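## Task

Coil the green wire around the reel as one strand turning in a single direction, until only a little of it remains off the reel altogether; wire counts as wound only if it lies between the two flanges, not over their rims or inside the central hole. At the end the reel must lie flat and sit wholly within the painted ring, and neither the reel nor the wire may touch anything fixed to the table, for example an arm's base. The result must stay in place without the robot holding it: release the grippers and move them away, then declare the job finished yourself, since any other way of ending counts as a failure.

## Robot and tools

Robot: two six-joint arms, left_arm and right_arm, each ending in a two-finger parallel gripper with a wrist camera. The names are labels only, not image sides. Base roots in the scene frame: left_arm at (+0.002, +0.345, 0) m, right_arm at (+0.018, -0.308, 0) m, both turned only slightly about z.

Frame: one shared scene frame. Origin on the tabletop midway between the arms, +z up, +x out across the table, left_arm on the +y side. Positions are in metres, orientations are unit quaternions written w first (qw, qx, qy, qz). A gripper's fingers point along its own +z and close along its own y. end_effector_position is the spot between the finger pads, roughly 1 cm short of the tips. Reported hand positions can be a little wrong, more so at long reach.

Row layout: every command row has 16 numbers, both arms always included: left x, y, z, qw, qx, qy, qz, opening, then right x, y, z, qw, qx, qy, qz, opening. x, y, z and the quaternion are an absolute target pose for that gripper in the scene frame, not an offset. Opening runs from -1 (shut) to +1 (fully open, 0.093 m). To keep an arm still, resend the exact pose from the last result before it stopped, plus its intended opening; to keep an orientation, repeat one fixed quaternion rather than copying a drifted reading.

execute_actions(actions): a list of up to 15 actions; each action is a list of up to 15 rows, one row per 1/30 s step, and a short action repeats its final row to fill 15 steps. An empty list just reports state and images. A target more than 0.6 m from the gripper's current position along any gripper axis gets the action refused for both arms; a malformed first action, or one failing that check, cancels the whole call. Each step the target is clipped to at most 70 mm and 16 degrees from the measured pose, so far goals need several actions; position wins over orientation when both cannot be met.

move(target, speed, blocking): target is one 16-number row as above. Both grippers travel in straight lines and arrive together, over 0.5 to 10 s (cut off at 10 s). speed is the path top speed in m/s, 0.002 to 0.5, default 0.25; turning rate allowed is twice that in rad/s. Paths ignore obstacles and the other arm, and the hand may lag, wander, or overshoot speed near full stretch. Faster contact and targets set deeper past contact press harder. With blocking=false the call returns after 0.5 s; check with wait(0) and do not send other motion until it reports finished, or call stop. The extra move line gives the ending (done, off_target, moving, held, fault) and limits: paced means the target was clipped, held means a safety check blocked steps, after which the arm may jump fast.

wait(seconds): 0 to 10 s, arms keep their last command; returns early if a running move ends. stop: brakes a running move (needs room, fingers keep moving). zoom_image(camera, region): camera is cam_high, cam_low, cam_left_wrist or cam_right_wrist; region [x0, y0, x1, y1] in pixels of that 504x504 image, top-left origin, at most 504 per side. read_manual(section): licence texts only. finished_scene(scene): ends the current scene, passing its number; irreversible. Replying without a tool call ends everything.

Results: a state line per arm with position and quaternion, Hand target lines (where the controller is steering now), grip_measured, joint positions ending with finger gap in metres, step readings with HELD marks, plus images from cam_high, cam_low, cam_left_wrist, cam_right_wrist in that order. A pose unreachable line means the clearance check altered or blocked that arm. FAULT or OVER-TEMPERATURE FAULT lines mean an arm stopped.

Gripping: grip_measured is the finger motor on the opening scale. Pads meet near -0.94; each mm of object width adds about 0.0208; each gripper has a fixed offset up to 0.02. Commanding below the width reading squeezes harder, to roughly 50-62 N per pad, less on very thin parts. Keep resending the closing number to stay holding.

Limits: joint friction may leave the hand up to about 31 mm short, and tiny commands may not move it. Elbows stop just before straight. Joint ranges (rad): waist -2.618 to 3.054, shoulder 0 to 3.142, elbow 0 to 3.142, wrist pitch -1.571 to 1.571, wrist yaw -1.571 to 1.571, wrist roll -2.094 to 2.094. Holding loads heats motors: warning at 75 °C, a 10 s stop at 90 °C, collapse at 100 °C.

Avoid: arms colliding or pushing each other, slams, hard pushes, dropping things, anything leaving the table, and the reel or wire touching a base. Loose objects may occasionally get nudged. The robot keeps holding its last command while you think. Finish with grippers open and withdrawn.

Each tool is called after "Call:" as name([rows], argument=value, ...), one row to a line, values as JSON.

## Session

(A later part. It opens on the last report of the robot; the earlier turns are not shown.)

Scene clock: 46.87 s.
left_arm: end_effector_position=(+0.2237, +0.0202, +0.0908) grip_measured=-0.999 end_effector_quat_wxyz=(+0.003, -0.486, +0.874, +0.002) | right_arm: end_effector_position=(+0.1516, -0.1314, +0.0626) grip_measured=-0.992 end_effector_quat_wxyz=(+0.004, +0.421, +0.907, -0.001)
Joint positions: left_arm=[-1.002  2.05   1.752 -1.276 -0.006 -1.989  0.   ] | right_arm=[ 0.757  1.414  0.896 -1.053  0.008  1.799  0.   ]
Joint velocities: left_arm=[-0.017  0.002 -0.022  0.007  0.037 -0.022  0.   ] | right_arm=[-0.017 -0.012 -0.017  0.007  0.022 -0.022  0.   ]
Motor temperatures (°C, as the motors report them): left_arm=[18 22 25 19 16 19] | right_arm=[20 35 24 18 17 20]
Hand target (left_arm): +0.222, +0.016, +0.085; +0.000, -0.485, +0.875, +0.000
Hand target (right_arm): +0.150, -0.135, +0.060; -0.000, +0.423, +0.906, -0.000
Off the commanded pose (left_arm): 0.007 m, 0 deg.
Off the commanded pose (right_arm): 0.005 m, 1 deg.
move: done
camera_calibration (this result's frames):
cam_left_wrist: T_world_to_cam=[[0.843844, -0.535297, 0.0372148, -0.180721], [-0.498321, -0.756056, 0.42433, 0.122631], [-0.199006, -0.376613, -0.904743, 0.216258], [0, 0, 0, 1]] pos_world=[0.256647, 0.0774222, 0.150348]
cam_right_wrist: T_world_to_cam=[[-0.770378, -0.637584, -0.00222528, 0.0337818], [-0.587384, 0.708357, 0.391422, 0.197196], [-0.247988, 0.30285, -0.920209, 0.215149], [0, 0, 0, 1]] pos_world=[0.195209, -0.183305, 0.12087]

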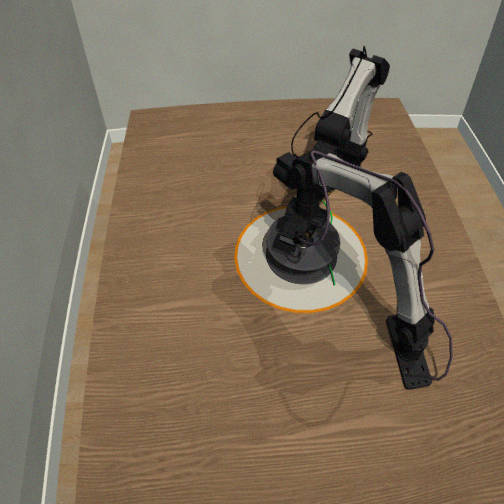

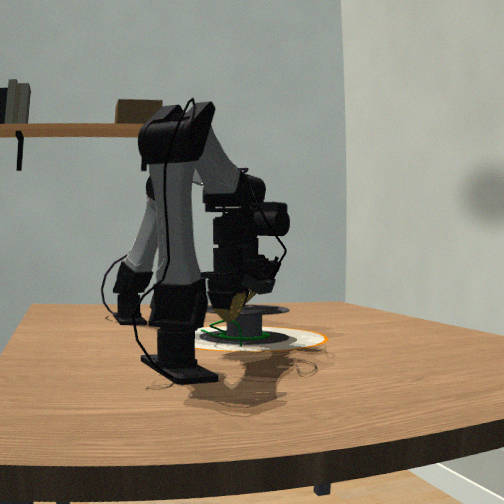

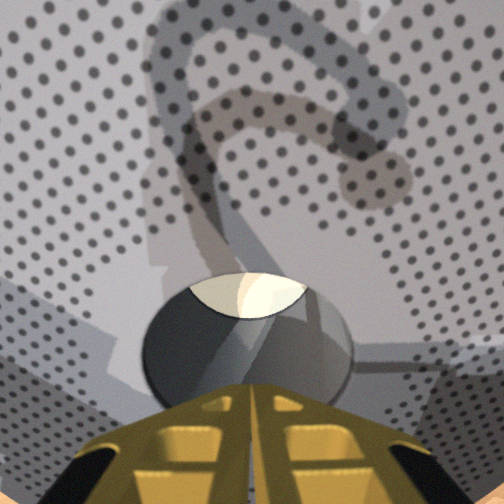

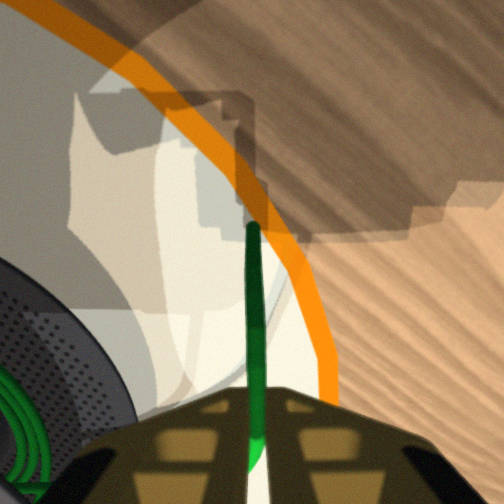

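Call:
move(target=[0.222,0.016,0.046,0,-0.485,0.875,0,-1,0.15,-0.135,0.06,0,0.423,0.906,0,-1], speed=0.12)

Call:
move(target=[0.222,0.016,0.046,0,-0.485,0.875,0,0.1,0.152,-0.140,0.045,0,0.423,0.906,0,-1], speed=0.1)

Scene clock: 48.37 s.
left_arm: end_effector_position=(+0.2237, +0.0201, +0.0579) grip_measured=-0.999 end_effector_quat_wxyz=(+0.003, -0.486, +0.874, -0.001) | right_arm: end_effector_position=(+0.1516, -0.1314, +0.0626) grip_measured=-0.992 end_effector_quat_wxyz=(+0.004, +0.421, +0.907, -0.001)
Joint positions: left_arm=[-1.002  2.061  1.637 -1.144 -0.006 -1.989  0.   ] | right_arm=[ 0.757  1.414  0.896 -1.053  0.008  1.799  0.   ]
Joint velocities: left_arm=[-0.017 -0.007  0.002 -0.081  0.022  0.037  0.   ] | right_arm=[-0.002  0.002 -0.007  0.007 -0.037 -0.051  0.   ]
Motor temperatures (°C, as the motors report them): left_arm=[18 23 25 19 16 19] | right_arm=[20 35 24 18 17 20]
Hand target (left_arm): +0.222, +0.016, +0.046; -0.000, -0.485, +0.875, +0.000
Hand target (right_arm): +0.150, -0.135, +0.060; -0.000, +0.423, +0.906, -0.000
Off the commanded pose (left_arm): 0.013 m, 0 deg.
Off the commanded pose (right_arm): 0.005 m, 1 deg.
move: off_target (left_arm)
camera_calibration (this result's frames):
cam_left_wrist: T_world_to_cam=[[0.843716, -0.535108, 0.0424598, -0.17991], [-0.499688, -0.754042, 0.426302, 0.136676], [-0.196101, -0.380895, -0.903584, 0.185866], [0, 0, 0, 1]] pos_world=[0.256537, 0.0775835, 0.11732]
cam_right_wrist: T_world_to_cam=[[-0.770378, -0.637584, -0.00222528, 0.0337818], [-0.587384, 0.708357, 0.391422, 0.197196], [-0.247988, 0.30285, -0.920209, 0.215149], [0, 0, 0, 1]] pos_world=[0.195209, -0.183305, 0.12087]

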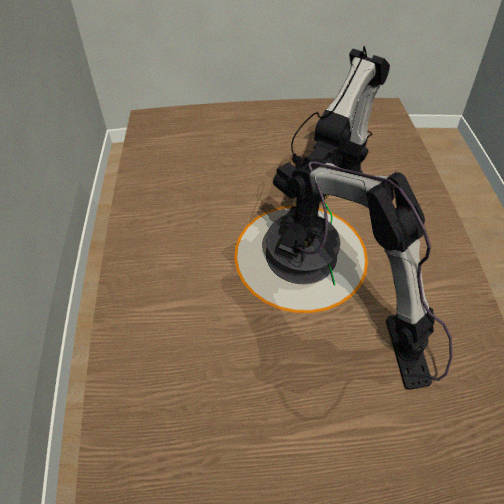

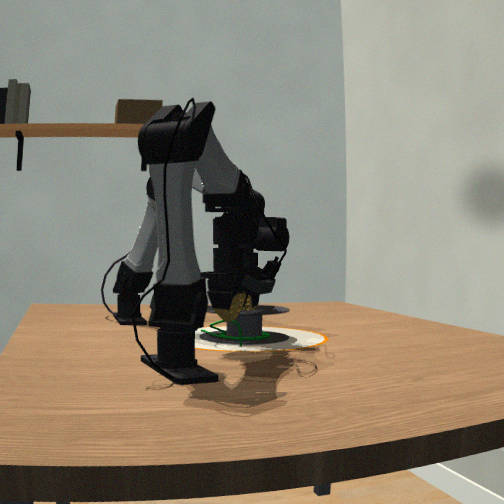

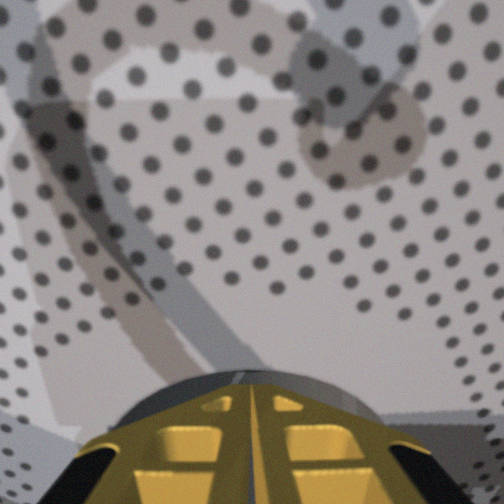

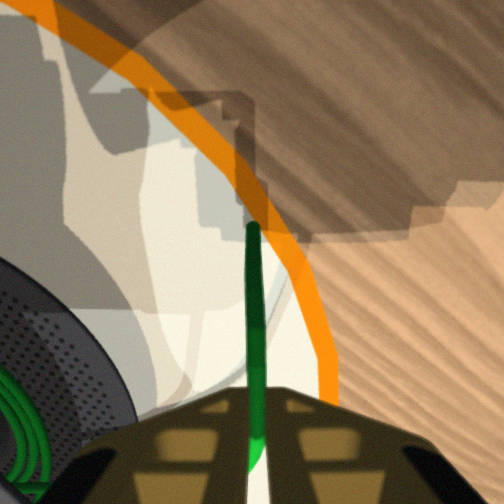

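Scene clock: 49.23 s.
left_arm: end_effector_position=(+0.2236, +0.0203, +0.0589) grip_measured=-0.591 end_effector_quat_wxyz=(+0.003, -0.486, +0.874, -0.002) | right_arm: end_effector_position=(+0.1539, -0.1359, +0.0496) grip_measured=-0.992 end_effector_quat_wxyz=(+0.005, +0.421, +0.907, +0.002)
Joint positions: left_arm=[-1.002  2.058  1.637 -1.146 -0.006 -1.989  0.017] | right_arm=[ 0.736  1.414  0.842 -0.991  0.008  1.78   0.   ]
Joint velocities: left_arm=[ 0.007 -0.002 -0.002 -0.037  0.022  0.022 -0.   ] | right_arm=[ 0.007  0.002  0.012 -0.007  0.051  0.007  0.   ]
Motor temperatures (°C, as the motors report them): left_arm=[18 23 25 19 16 19] | right_arm=[20 35 24 18 17 20]
Hand target (left_arm): +0.222, +0.016, +0.046; +0.000, -0.485, +0.875, +0.000
Hand target (right_arm): +0.152, -0.140, +0.045; -0.000, +0.423, +0.906, +0.000
Off the commanded pose (left_arm): 0.014 m, 0 deg.
Off the commanded pose (right_arm): 0.006 m, 1 deg.
move: off_target (left_arm)
camera_calibration (this result's frames):
cam_left_wrist: T_world_to_cam=[[0.843688, -0.535067, 0.0435086, -0.179805], [-0.499962, -0.753638, 0.426695, 0.136359], [-0.195521, -0.38175, -0.903348, 0.186684], [0, 0, 0, 1]] pos_world=[0.256374, 0.0778241, 0.11828]
cam_right_wrist: T_world_to_cam=[[-0.770838, -0.63696, -0.00951873, 0.033073], [-0.588638, 0.706487, 0.392913, 0.206698], [-0.243545, 0.308475, -0.919526, 0.205144], [0, 0, 0, 1]] pos_world=[0.197126, -0.188246, 0.107736]

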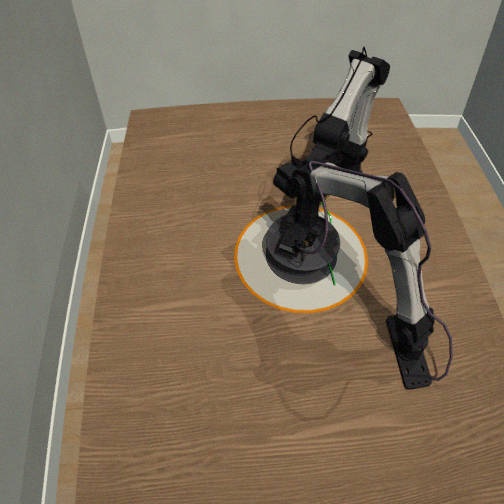

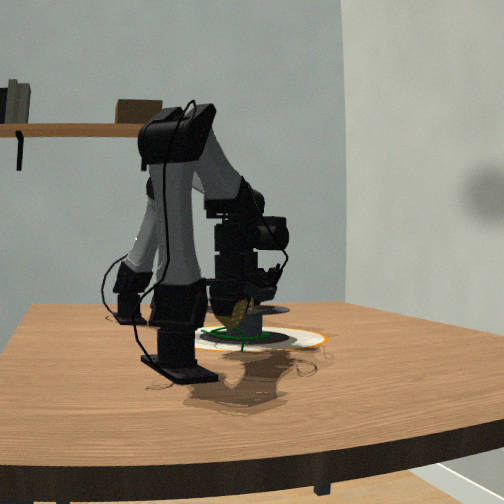

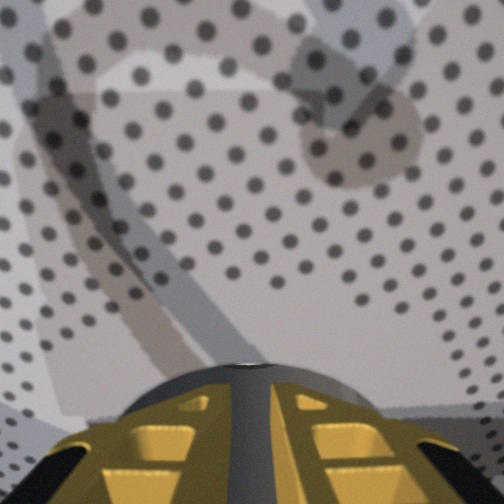

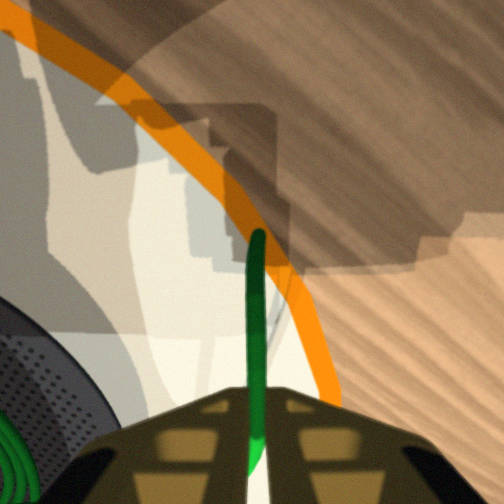

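Call:
move(target=[0.222,0.016,0.046,0,-0.485,0.875,0,0.1,0.152,-0.168,0.028,0,0.423,0.906,0,-1], speed=0.1)

Scene clock: 53.10 s.
left_arm: end_effector_position=(+0.2236, +0.0203, +0.0589) grip_measured=-0.591 end_effector_quat_wxyz=(+0.003, -0.486, +0.874, -0.002) | right_arm: end_effector_position=(+0.1549, -0.1634, +0.0312) grip_measured=-0.992 end_effector_quat_wxyz=(+0.003, +0.423, +0.906, +0.000)
Joint positions: left_arm=[-1.002  2.058  1.637 -1.146 -0.006 -1.989  0.017] | right_arm=[ 0.646  1.365  0.724 -0.928  0.006  1.692  0.   ]
Joint velocities: left_arm=[-0.007  0.002 -0.022 -0.022 -0.007 -0.022 -0.   ] | right_arm=[-0.012 -0.002 -0.022  0.007  0.022 -0.022  0.   ]
Motor temperatures (°C, as the motors report them): left_arm=[18 24 25 19 16 19] | right_arm=[20 35 24 18 17 20]
Hand target (left_arm): +0.222, +0.016, +0.046; +0.000, -0.485, +0.875, +0.000
Hand target (right_arm): +0.151, -0.168, +0.028; -0.002, +0.423, +0.906, +0.001
Off the commanded pose (left_arm): 0.014 m, 0 deg.
Off the commanded pose (right_arm): 0.006 m, 0 deg.
move: off_target (left_arm)
camera_calibration (this result's frames):
cam_left_wrist: T_world_to_cam=[[0.843688, -0.535067, 0.0435086, -0.179805], [-0.499962, -0.753638, 0.426695, 0.136359], [-0.195521, -0.38175, -0.903348, 0.186684], [0, 0, 0, 1]] pos_world=[0.256374, 0.0778241, 0.11828]
cam_right_wrist: T_world_to_cam=[[-0.772562, -0.634925, -0.00421492, 0.0166541], [-0.58509, 0.709315, 0.393118, 0.233836], [-0.246611, 0.306174, -0.919478, 0.197092], [0, 0, 0, 1]] pos_world=[0.198286, -0.215633, 0.089367]

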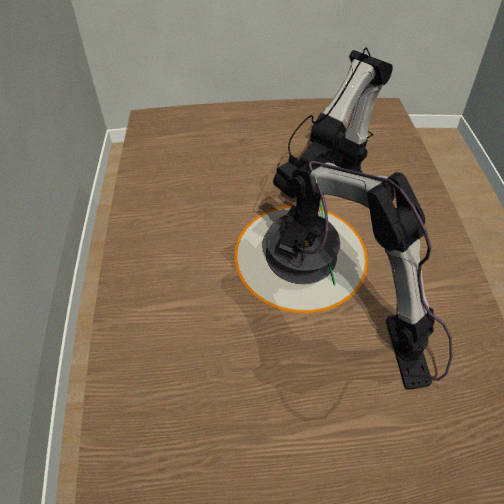

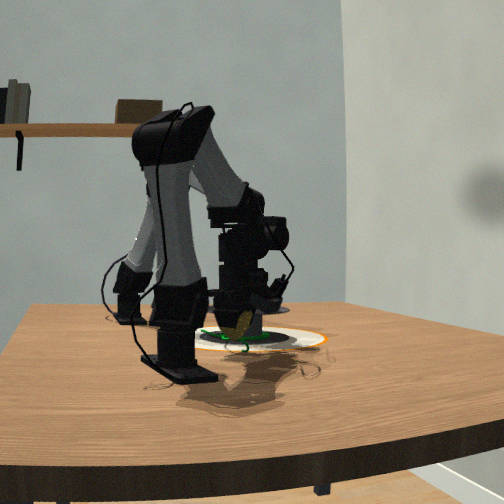

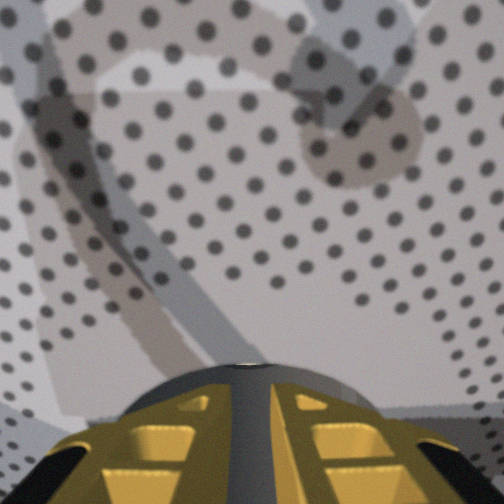

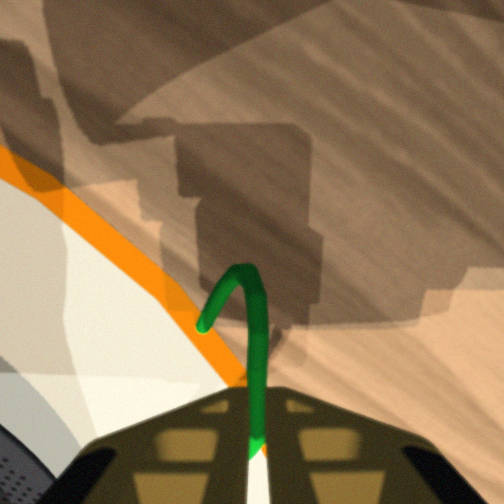

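Call:
execute_actions(actions=[])

Scene clock: 55.80 s.
left_arm: end_effector_position=(+0.2236, +0.0203, +0.0589) grip_measured=-0.591 end_effector_quat_wxyz=(+0.003, -0.486, +0.874, -0.002) | right_arm: end_effector_position=(+0.1550, -0.1633, +0.0312) grip_measured=-0.992 end_effector_quat_wxyz=(+0.003, +0.421, +0.907, +0.000)
Joint positions: left_arm=[-1.002  2.058  1.637 -1.146 -0.006 -1.989  0.017] | right_arm=[ 0.646  1.365  0.724 -0.928  0.006  1.689  0.   ]
Joint velocities: left_arm=[ 0.002 -0.022 -0.002  0.007 -0.051 -0.007  0.001] | right_arm=[-0.002 -0.002 -0.007 -0.095 -0.051 -0.022  0.   ]
Motor temperatures (°C, as the motors report them): left_arm=[18 24 25 19 16 19] | right_arm=[20 35 23 18 17 20]
Hand target (left_arm): +0.222, +0.016, +0.046; +0.000, -0.485, +0.875, +0.000
Hand target (right_arm): +0.151, -0.168, +0.028; -0.002, +0.423, +0.906, +0.001
Off the commanded pose (left_arm): 0.014 m, 0 deg.
Off the commanded pose (right_arm): 0.006 m, 0 deg.
camera_calibration (this result's frames):
cam_left_wrist: T_world_to_cam=[[0.843688, -0.535067, 0.0435086, -0.179805], [-0.499962, -0.753638, 0.426695, 0.136359], [-0.195521, -0.38175, -0.903348, 0.186684], [0, 0, 0, 1]] pos_world=[0.256374, 0.0778241, 0.11828]
cam_right_wrist: T_world_to_cam=[[-0.770863, -0.636985, -0.00457751, 0.0161574], [-0.587082, 0.707647, 0.393155, 0.23386], [-0.247195, 0.305756, -0.919461, 0.197109], [0, 0, 0, 1]] pos_world=[0.198474, -0.215465, 0.0893646]

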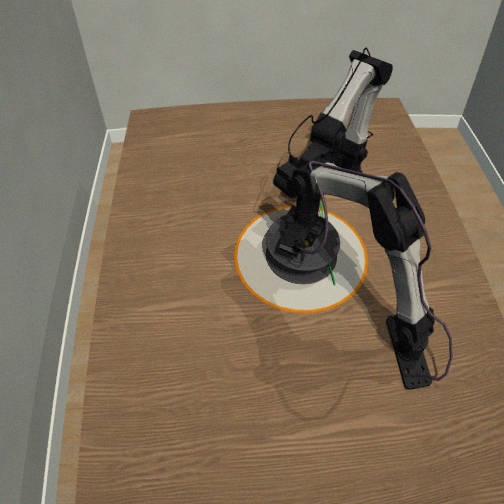

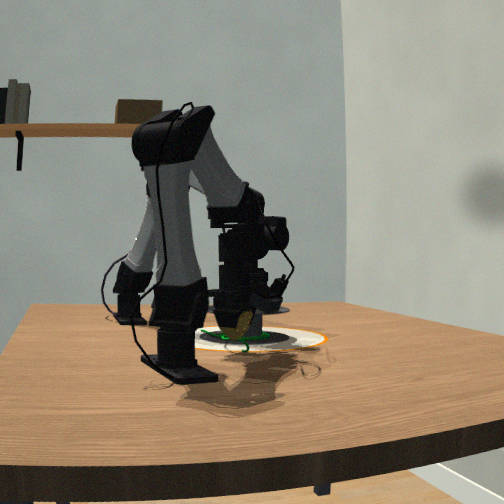

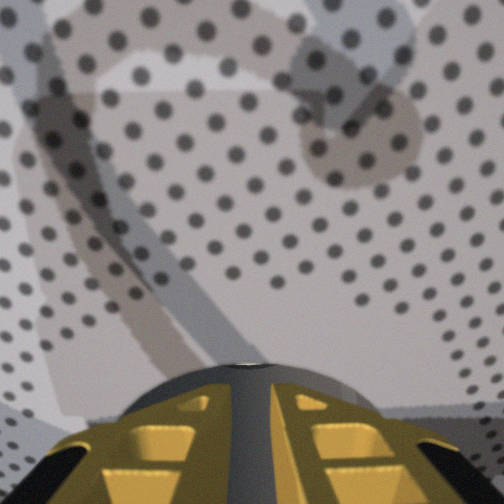

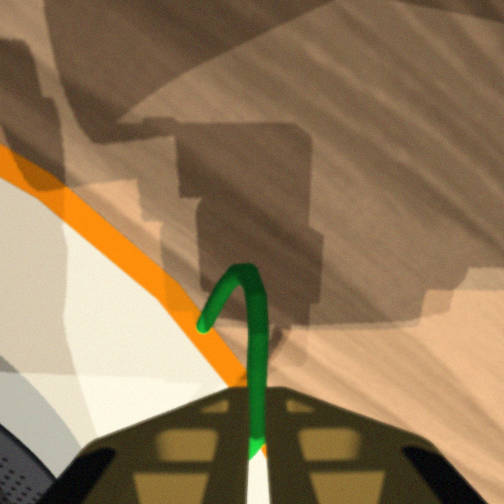

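Call:
move(target=[0.222,0.016,0.046,0,-0.485,0.875,0,0.1,0.155,-0.165,0.03,0,0.423,0.906,0,-0.4], speed=0.2)

Call:
move(target=[0.222,0.016,0.046,0,-0.485,0.875,0,0.1,0.13,-0.165,0.10,0,0.423,0.906,0,-0.4], speed=0.25)

Scene clock: 57.60 s.
left_arm: end_effector_position=(+0.2236, +0.0203, +0.0589) grip_measured=-0.591 end_effector_quat_wxyz=(+0.003, -0.486, +0.874, -0.002) | right_arm: end_effector_position=(+0.1550, -0.1633, +0.0312) grip_measured=-0.403 end_effector_quat_wxyz=(+0.003, +0.421, +0.907, +0.000)
Joint positions: left_arm=[-1.002  2.058  1.637 -1.146 -0.006 -1.989  0.017] | right_arm=[ 0.646  1.365  0.724 -0.928  0.006  1.688  0.026]
Joint velocities: left_arm=[-0.007 -0.007 -0.012  0.037 -0.066 -0.037  0.   ] | right_arm=[-0.017 -0.012 -0.012  0.051  0.037 -0.022  0.   ]
Motor temperatures (°C, as the motors report them): left_arm=[18 24 25 19 16 19] | right_arm=[20 34 23 18 17 20]
Hand target (left_arm): +0.222, +0.016, +0.046; +0.000, -0.485, +0.875, +0.000
Hand target (right_arm): +0.155, -0.165, +0.030; -0.000, +0.423, +0.906, +0.000
Off the commanded pose (left_arm): 0.014 m, 0 deg.
Off the commanded pose (right_arm): 0.002 m, 0 deg.
move: off_target (left_arm)
camera_calibration (this result's frames):
cam_left_wrist: T_world_to_cam=[[0.843688, -0.535067, 0.0435086, -0.179805], [-0.499962, -0.753638, 0.426695, 0.136359], [-0.195521, -0.38175, -0.903348, 0.186684], [0, 0, 0, 1]] pos_world=[0.256374, 0.0778241, 0.11828]
cam_right_wrist: T_world_to_cam=[[-0.76989, -0.63816, -0.00456859, 0.0158144], [-0.58816, 0.706754, 0.393151, 0.233881], [-0.247664, 0.30537, -0.919463, 0.197118], [0, 0, 0, 1]] pos_world=[0.198554, -0.215398, 0.0893649]

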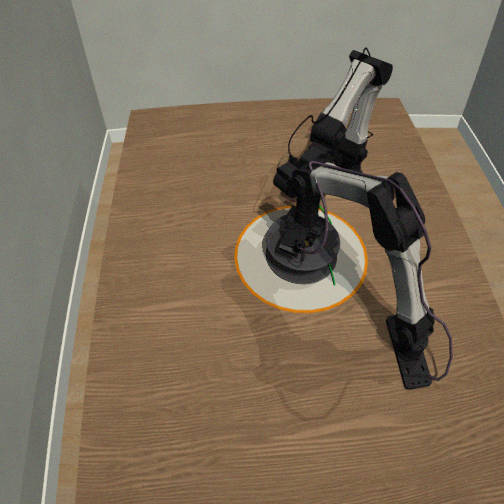

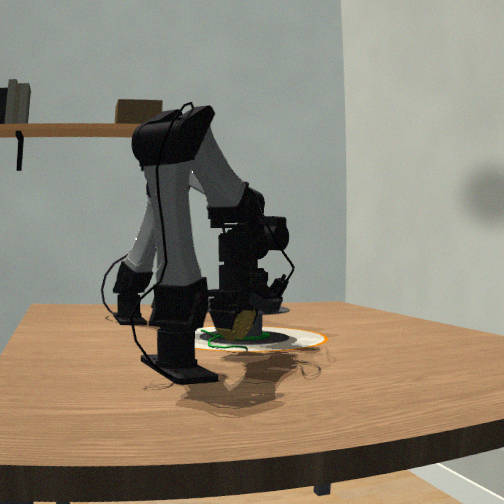

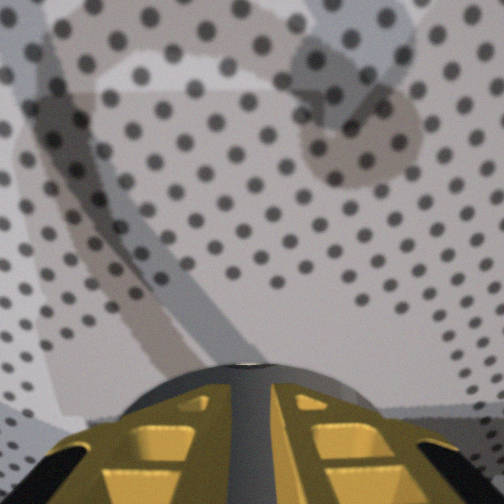

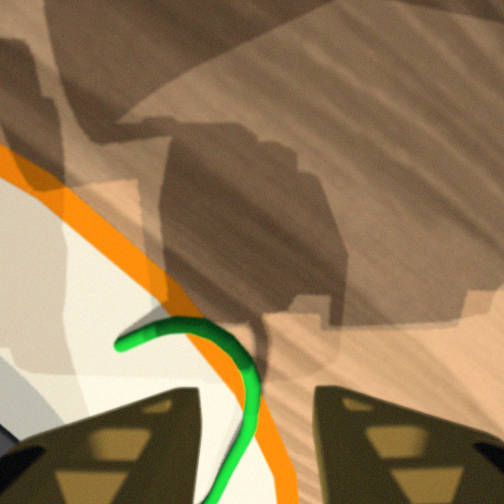

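Scene clock: 58.67 s.
left_arm: end_effector_position=(+0.2236, +0.0203, +0.0589) grip_measured=-0.591 end_effector_quat_wxyz=(+0.003, -0.486, +0.874, -0.002) | right_arm: end_effector_position=(+0.1328, -0.1663, +0.0935) grip_measured=-0.403 end_effector_quat_wxyz=(+0.001, +0.425, +0.905, -0.008)
Joint positions: left_arm=[-1.002  2.058  1.637 -1.146 -0.006 -1.989  0.017] | right_arm=[ 0.723  1.243  0.893 -1.236  0.006  1.775  0.026]
Joint velocities: left_arm=[-0.027  0.002 -0.002 -0.051 -0.081  0.022  0.   ] | right_arm=[-0.007 -0.012 -0.012 -0.081 -0.022 -0.022  0.   ]
Motor temperatures (°C, as the motors report them): left_arm=[18 25 25 19 16 19] | right_arm=[20 34 24 18 17 20]
Hand target (left_arm): +0.222, +0.016, +0.046; +0.000, -0.485, +0.875, +0.000
Hand target (right_arm): +0.131, -0.164, +0.100; +0.001, +0.423, +0.906, -0.001
Off the commanded pose (left_arm): 0.014 m, 0 deg.
Off the commanded pose (right_arm): 0.007 m, 1 deg.
move: off_target (left_arm)
camera_calibration (this result's frames):
cam_left_wrist: T_world_to_cam=[[0.843688, -0.535067, 0.0435086, -0.179805], [-0.499962, -0.753638, 0.426695, 0.136359], [-0.195521, -0.38175, -0.903348, 0.186684], [0, 0, 0, 1]] pos_world=[0.256374, 0.0778241, 0.11828]
cam_right_wrist: T_world_to_cam=[[-0.77566, -0.631036, 0.0120829, -0.00252421], [-0.57745, 0.717261, 0.389985, 0.199116], [-0.254761, 0.295518, -0.920742, 0.249186], [0, 0, 0, 1]] pos_world=[0.176504, -0.21805, 0.151814]

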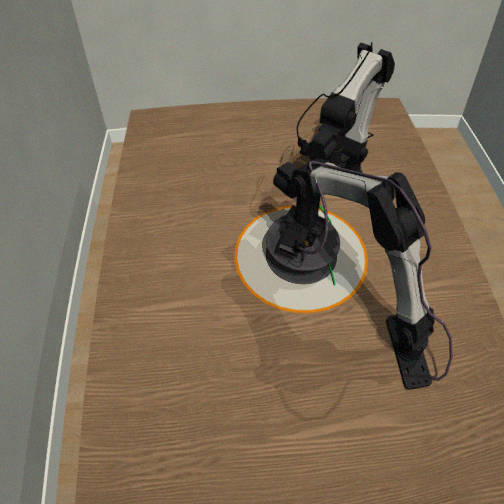

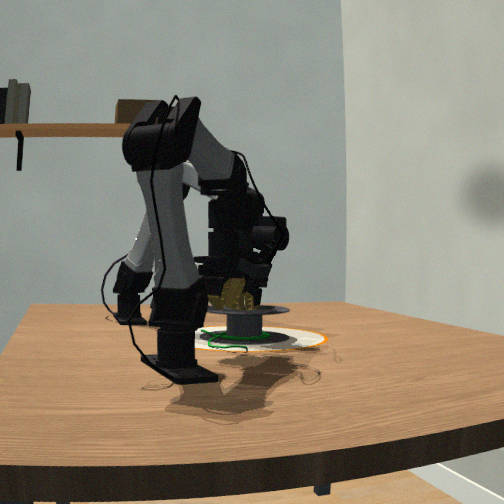

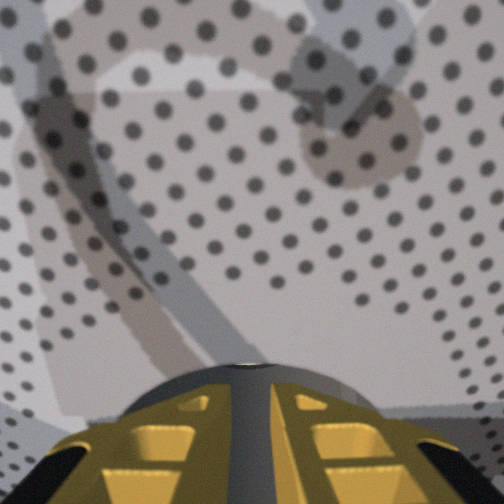

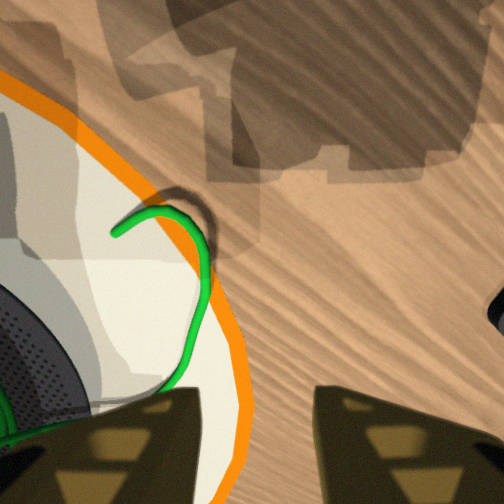

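Call:
move(target=[0.222,0.016,0.046,0,-0.485,0.875,0,0.1,0.10,-0.15,0.12,0.13,-0.62,0.74,-0.15,-1], speed=0.5)

Call:
move(target=[0.222,0.016,0.046,0,-0.485,0.875,0,0.1,0.09,0.005,0.04,0.321,-0.557,0.663,-0.383,-1], speed=0.35)

Scene clock: 62.47 s.
left_arm: end_effector_position=(+0.2236, +0.0203, +0.0589) grip_measured=-0.591 end_effector_quat_wxyz=(+0.003, -0.486, +0.874, -0.002) | right_arm: end_effector_position=(+0.1024, -0.1474, +0.1218) grip_measured=-0.999 end_effector_quat_wxyz=(+0.128, -0.623, +0.755, -0.160)
Joint positions: left_arm=[-1.002  2.058  1.637 -1.146 -0.006 -1.989  0.017] | right_arm=[ 1.295  1.209  0.927 -1.334  0.411  0.097  0.   ]
Joint velocities: left_arm=[-0.007 -0.002 -0.017  0.022  0.022  0.022 -0.001] | right_arm=[-0.002  0.002 -0.002 -0.066 -0.051 -0.037  0.   ]
Motor temperatures (°C, as the motors report them): left_arm=[18 25 25 19 16 19] | right_arm=[20 34 24 18 17 20]
Hand target (left_arm): +0.222, +0.016, +0.046; +0.000, -0.485, +0.875, +0.000
Hand target (right_arm): +0.103, -0.151, +0.120; +0.133, -0.628, +0.749, -0.164
Off the commanded pose (left_arm): 0.014 m, 0 deg.
Off the commanded pose (right_arm): 0.004 m, 1 deg.
move: off_target (left_arm)
camera_calibration (this result's frames):
cam_left_wrist: T_world_to_cam=[[0.843688, -0.535067, 0.0435086, -0.179805], [-0.499962, -0.753638, 0.426695, 0.136359], [-0.195521, -0.38175, -0.903348, 0.186684], [0, 0, 0, 1]] pos_world=[0.256374, 0.0778241, 0.11828]
cam_right_wrist: T_world_to_cam=[[0.898166, -0.18207, 0.400185, -0.167029], [-0.339126, -0.866181, 0.367046, -0.0980987], [0.279805, -0.465382, -0.83972, 0.0851461], [0, 0, 0, 1]] pos_world=[0.092928, -0.0757568, 0.174348]

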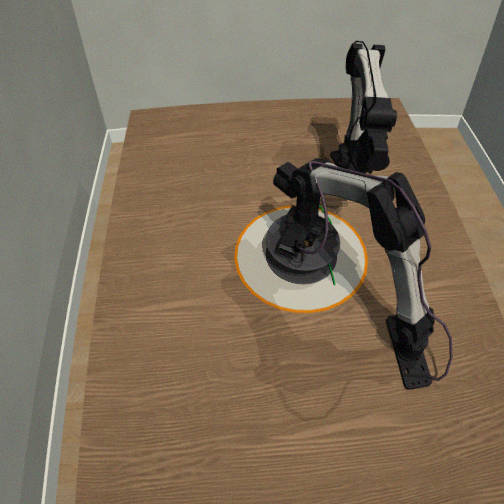

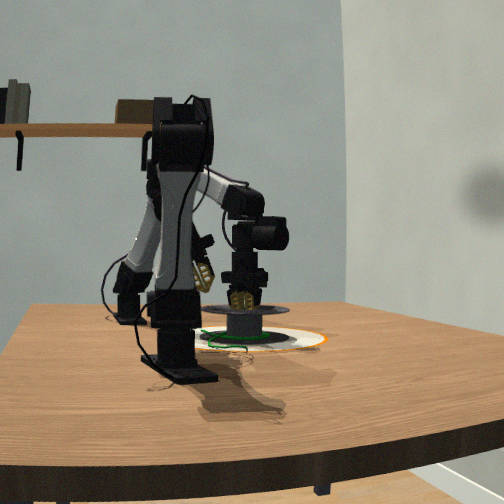

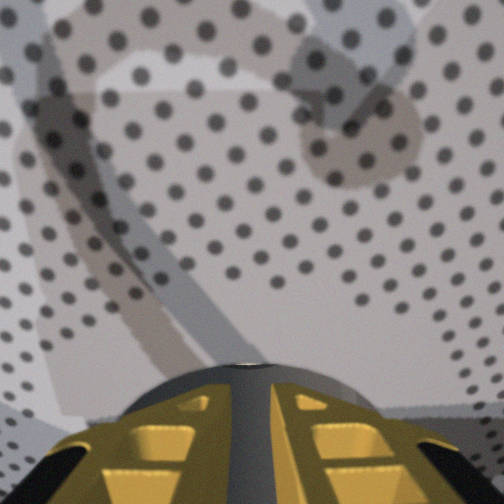

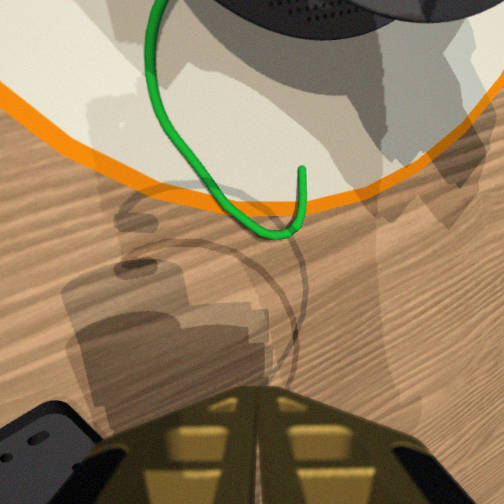

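Scene clock: 64.13 s.
left_arm: end_effector_position=(+0.2236, +0.0203, +0.0589) grip_measured=-0.591 end_effector_quat_wxyz=(+0.003, -0.486, +0.874, -0.002) | right_arm: end_effector_position=(+0.0930, +0.0001, +0.0392) grip_measured=-0.999 end_effector_quat_wxyz=(+0.316, -0.552, +0.668, -0.385)
Joint positions: left_arm=[-1.002  2.058  1.637 -1.146 -0.006 -1.989  0.017] | right_arm=[ 1.598  2.196  1.359 -1.315  0.924  0.685  0.   ]
Joint velocities: left_arm=[-0.022 -0.022 -0.017  0.051 -0.066  0.037  0.   ] | right_arm=[ 0.012 -0.012  0.002 -0.022  0.007  0.081  0.   ]
Motor temperatures (°C, as the motors report them): left_arm=[18 26 25 19 16 19] | right_arm=[20 34 24 18 17 20]
Hand target (left_arm): +0.222, +0.016, +0.046; +0.000, -0.485, +0.875, +0.000
Hand target (right_arm): +0.092, +0.004, +0.039; +0.322, -0.553, +0.662, -0.389
Off the commanded pose (left_arm): 0.014 m, 0 deg.
Off the commanded pose (right_arm): 0.006 m, 1 deg.
move: off_target (left_arm)
camera_calibration (this result's frames):
cam_left_wrist: T_world_to_cam=[[0.843688, -0.535067, 0.0435086, -0.179805], [-0.499962, -0.753638, 0.426695, 0.136359], [-0.195521, -0.38175, -0.903348, 0.186684], [0, 0, 0, 1]] pos_world=[0.256374, 0.0778241, 0.11828]
cam_right_wrist: T_world_to_cam=[[0.493973, -0.103838, 0.863255, -0.0792173], [-0.515955, -0.834148, 0.194903, 0.0799347], [0.699844, -0.541678, -0.465622, 0.0334021], [0, 0, 0, 1]] pos_world=[0.0569976, 0.0765447, 0.0683579]

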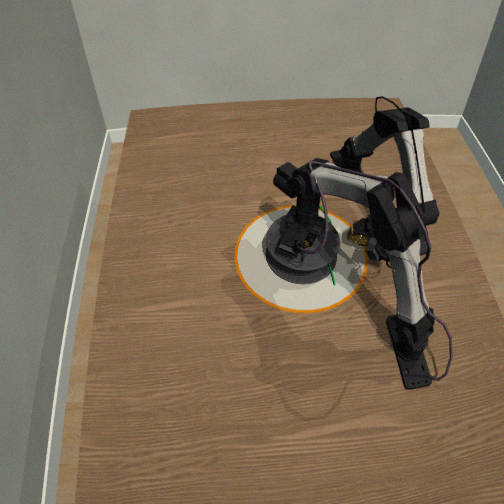

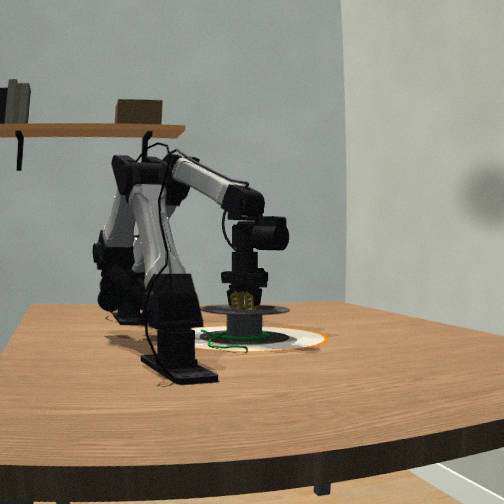

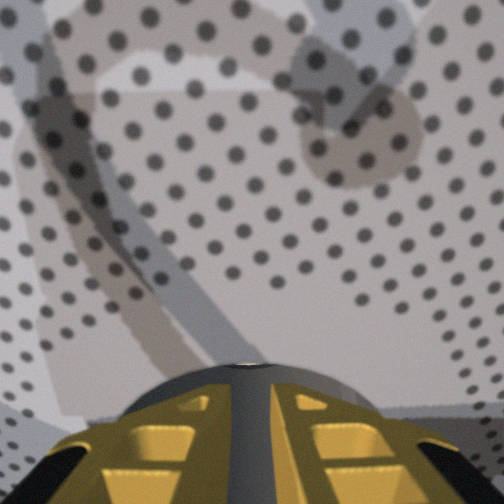

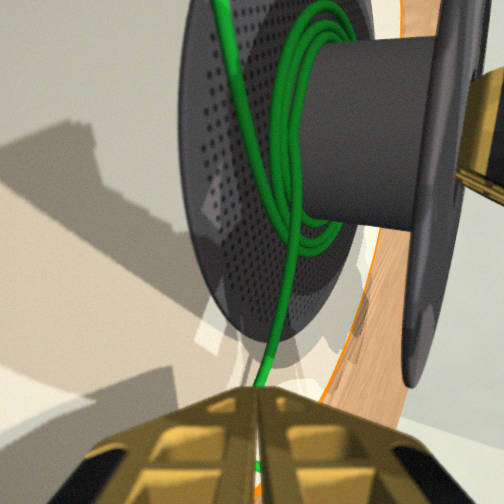

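Call:
move(target=[0.222,0.016,0.046,0,-0.485,0.875,0,0.1,0.112,0.012,0.022,0.321,-0.557,0.663,-0.383,-1], speed=0.15)

Call:
move(target=[0.222,0.016,0.046,0,-0.485,0.875,0,0.1,0.146,0.012,0.018,0.321,-0.557,0.663,-0.383,-1], speed=0.08)

Scene clock: 66.07 s.
left_arm: end_effector_position=(+0.2236, +0.0203, +0.0589) grip_measured=-0.591 end_effector_quat_wxyz=(+0.003, -0.486, +0.874, -0.002) | right_arm: end_effector_position=(+0.1078, +0.0135, +0.0278) grip_measured=-0.999 end_effector_quat_wxyz=(+0.320, -0.557, +0.669, -0.374)
Joint positions: left_arm=[-1.002  2.058  1.637 -1.146 -0.006 -1.989  0.017] | right_arm=[ 1.549  2.212  1.359 -1.202  0.95   0.587  0.   ]
Joint velocities: left_arm=[-0.002  0.002 -0.012  0.022  0.007 -0.007  0.001] | right_arm=[-0.002  0.007  0.007 -0.051  0.022 -0.066  0.   ]
Motor temperatures (°C, as the motors report them): left_arm=[18 26 25 19 16 19] | right_arm=[20 34 24 18 17 20]
Hand target (left_arm): +0.222, +0.016, +0.046; +0.000, -0.485, +0.875, +0.000
Hand target (right_arm): +0.112, +0.011, +0.022; +0.320, -0.558, +0.663, -0.383
Off the commanded pose (left_arm): 0.014 m, 0 deg.
Off the commanded pose (right_arm): 0.007 m, 1 deg.
move: off_target (left_arm)
camera_calibration (this result's frames):
cam_left_wrist: T_world_to_cam=[[0.843688, -0.535067, 0.0435086, -0.179805], [-0.499962, -0.753638, 0.426695, 0.136359], [-0.195521, -0.38175, -0.903348, 0.186684], [0, 0, 0, 1]] pos_world=[0.256374, 0.0778241, 0.11828]
cam_right_wrist: T_world_to_cam=[[0.504245, -0.110176, 0.856504, -0.0761413], [-0.502309, -0.844197, 0.187129, 0.0998876], [0.70244, -0.524589, -0.481024, 0.0248648], [0, 0, 0, 1]] pos_world=[0.0711022, 0.0889796, 0.058484]

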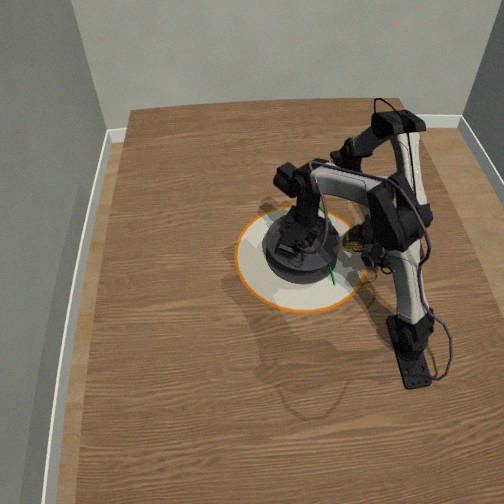

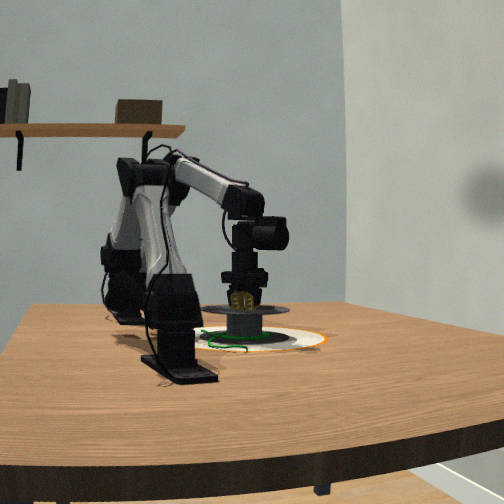

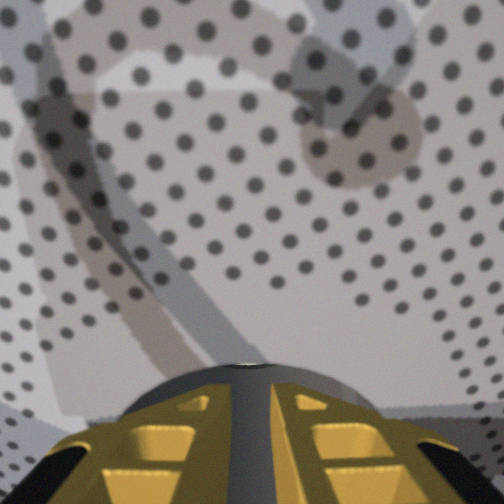

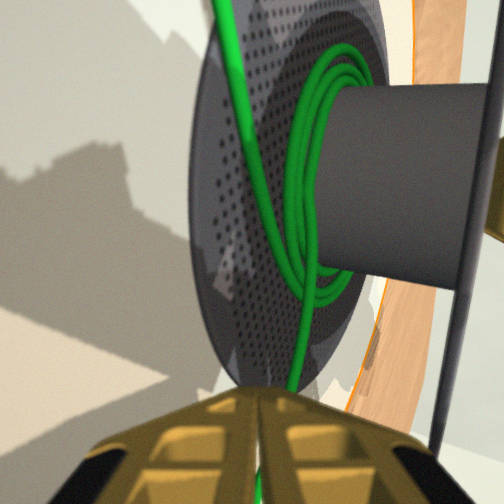

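Scene clock: 67.07 s.
left_arm: end_effector_position=(+0.2236, +0.0203, +0.0589) grip_measured=-0.591 end_effector_quat_wxyz=(+0.003, -0.486, +0.874, -0.002) | right_arm: end_effector_position=(+0.1423, +0.0143, +0.0144) grip_measured=-0.999 end_effector_quat_wxyz=(+0.313, -0.560, +0.665, -0.382)
Joint positions: left_arm=[-1.002  2.058  1.637 -1.146 -0.006 -1.989  0.017] | right_arm=[ 1.45   2.212  1.306 -1.041  0.989  0.428  0.   ]
Joint velocities: left_arm=[ 0.002  0.002 -0.002 -0.081 -0.007 -0.022 -0.   ] | right_arm=[-0.007  0.007 -0.017 -0.022 -0.037 -0.037  0.   ]
Motor temperatures (°C, as the motors report them): left_arm=[18 26 25 19 16 19] | right_arm=[20 35 24 18 17 20]
Hand target (left_arm): +0.222, +0.016, +0.046; +0.000, -0.485, +0.875, +0.000
Hand target (right_arm): +0.145, +0.012, +0.017; +0.320, -0.558, +0.664, -0.382
Off the commanded pose (left_arm): 0.014 m, 0 deg.
Off the commanded pose (right_arm): 0.006 m, 1 deg.
move: off_target (left_arm)
camera_calibration (this result's frames):
cam_left_wrist: T_world_to_cam=[[0.843688, -0.535067, 0.0435086, -0.179805], [-0.499962, -0.753638, 0.426695, 0.136359], [-0.195521, -0.38175, -0.903348, 0.186684], [0, 0, 0, 1]] pos_world=[0.256374, 0.0778241, 0.11828]
cam_right_wrist: T_world_to_cam=[[0.503905, -0.0905788, 0.858996, -0.0822809], [-0.502981, -0.839251, 0.206563, 0.120173], [0.702203, -0.536147, -0.468462, -0.00538592], [0, 0, 0, 1]] pos_world=[0.105689, 0.0905148, 0.0433326]

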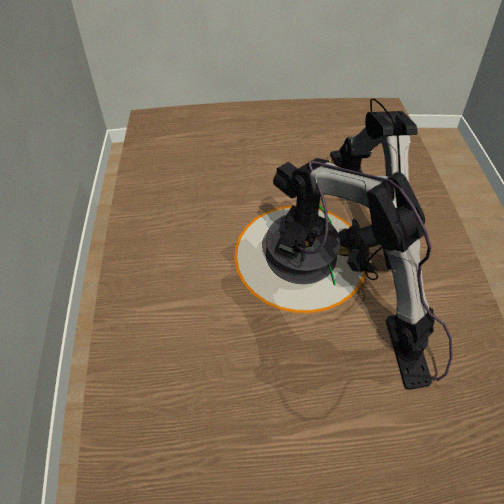

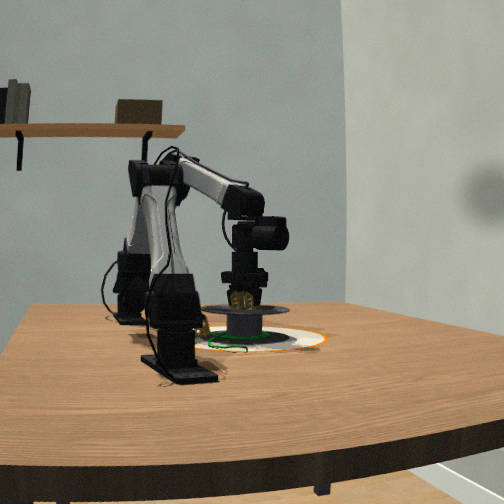

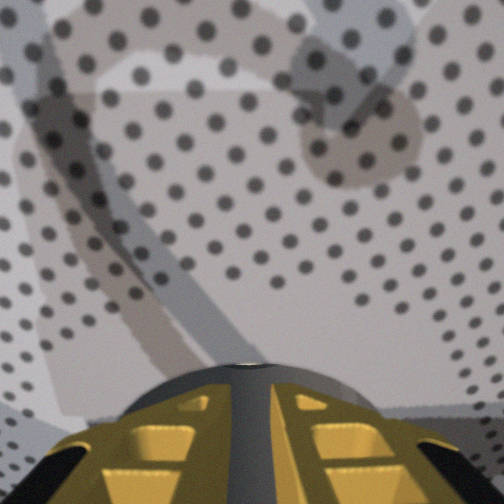

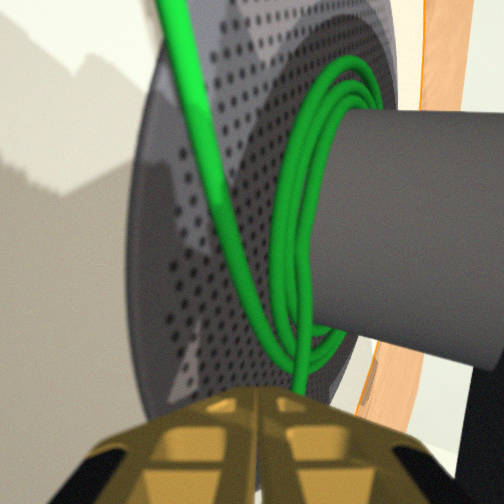

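Call:
move(target=[0.222,0.016,0.046,0,0,1,0,0.1,0.146,0.012,0.018,0.321,-0.557,0.663,-0.383,-1], speed=0.25)

Scene clock: 69.97 s.
left_arm: end_effector_position=(+0.2256, +0.0168, +0.0590) grip_measured=-0.591 end_effector_quat_wxyz=(+0.008, -0.016, +1.000, -0.007) | right_arm: end_effector_position=(+0.1427, +0.0150, +0.0148) grip_measured=-0.999 end_effector_quat_wxyz=(+0.315, -0.560, +0.664, -0.383)
Joint positions: left_arm=[-1.002  2.058  1.637 -1.129 -0.005 -1.007  0.017] | right_arm=[ 1.45   2.212  1.306 -1.038  0.993  0.425  0.   ]
Joint velocities: left_arm=[ 0.002 -0.017 -0.012  0.007  0.007 -0.066 -0.003] | right_arm=[-0.002 -0.012 -0.012  0.037  0.007 -0.081  0.   ]
Motor temperatures (°C, as the motors report them): left_arm=[18 26 25 19 16 19] | right_arm=[20 35 24 18 18 20]
Hand target (left_arm): +0.222, +0.016, +0.046; -0.000, -0.000, +1.000, +0.000
Hand target (right_arm): +0.146, +0.012, +0.018; +0.321, -0.557, +0.663, -0.383
Off the commanded pose (left_arm): 0.013 m, 2 deg.
Off the commanded pose (right_arm): 0.006 m, 1 deg.
move: off_target (left_arm)
camera_calibration (this result's frames):
cam_left_wrist: T_world_to_cam=[[0.0228182, -0.998399, 0.0517587, 0.00918406], [-0.908981, 0.000834949, 0.416836, 0.21494], [-0.416212, -0.0565591, -0.907507, 0.230381], [0, 0, 0, 1]] pos_world=[0.291054, 0.02202, 0.119002]
cam_right_wrist: T_world_to_cam=[[0.50167, -0.0896561, 0.8604, -0.0823642], [-0.501101, -0.840866, 0.204554, 0.120629], [0.705142, -0.533766, -0.466764, -0.00557245], [0, 0, 0, 1]] pos_world=[0.105696, 0.0910737, 0.0435901]

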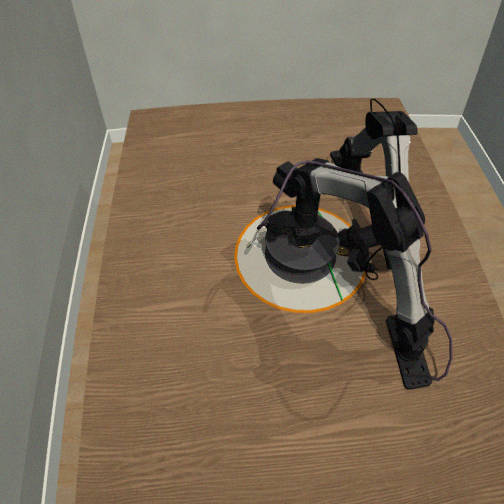

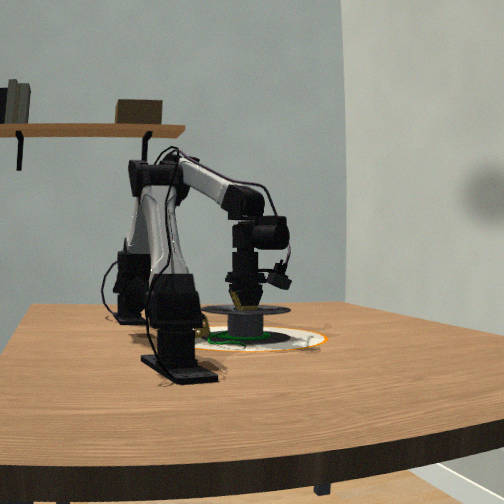

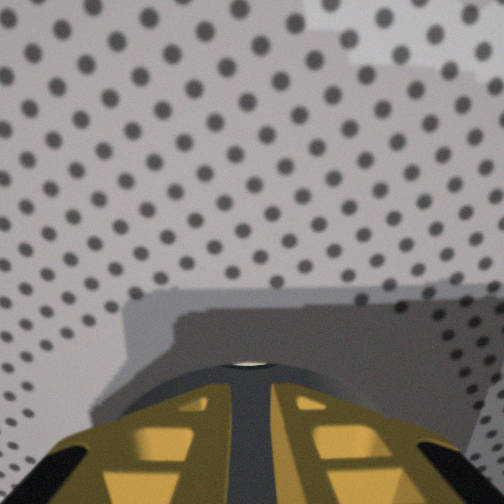

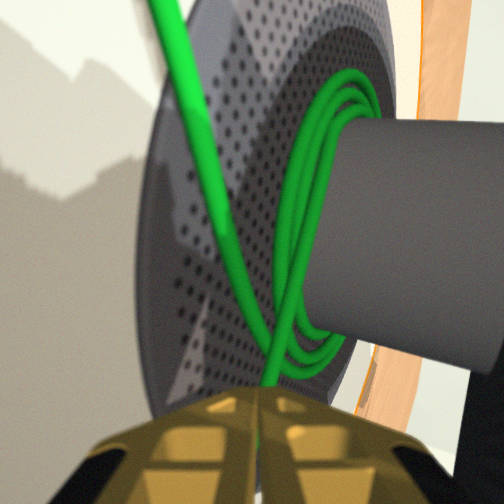

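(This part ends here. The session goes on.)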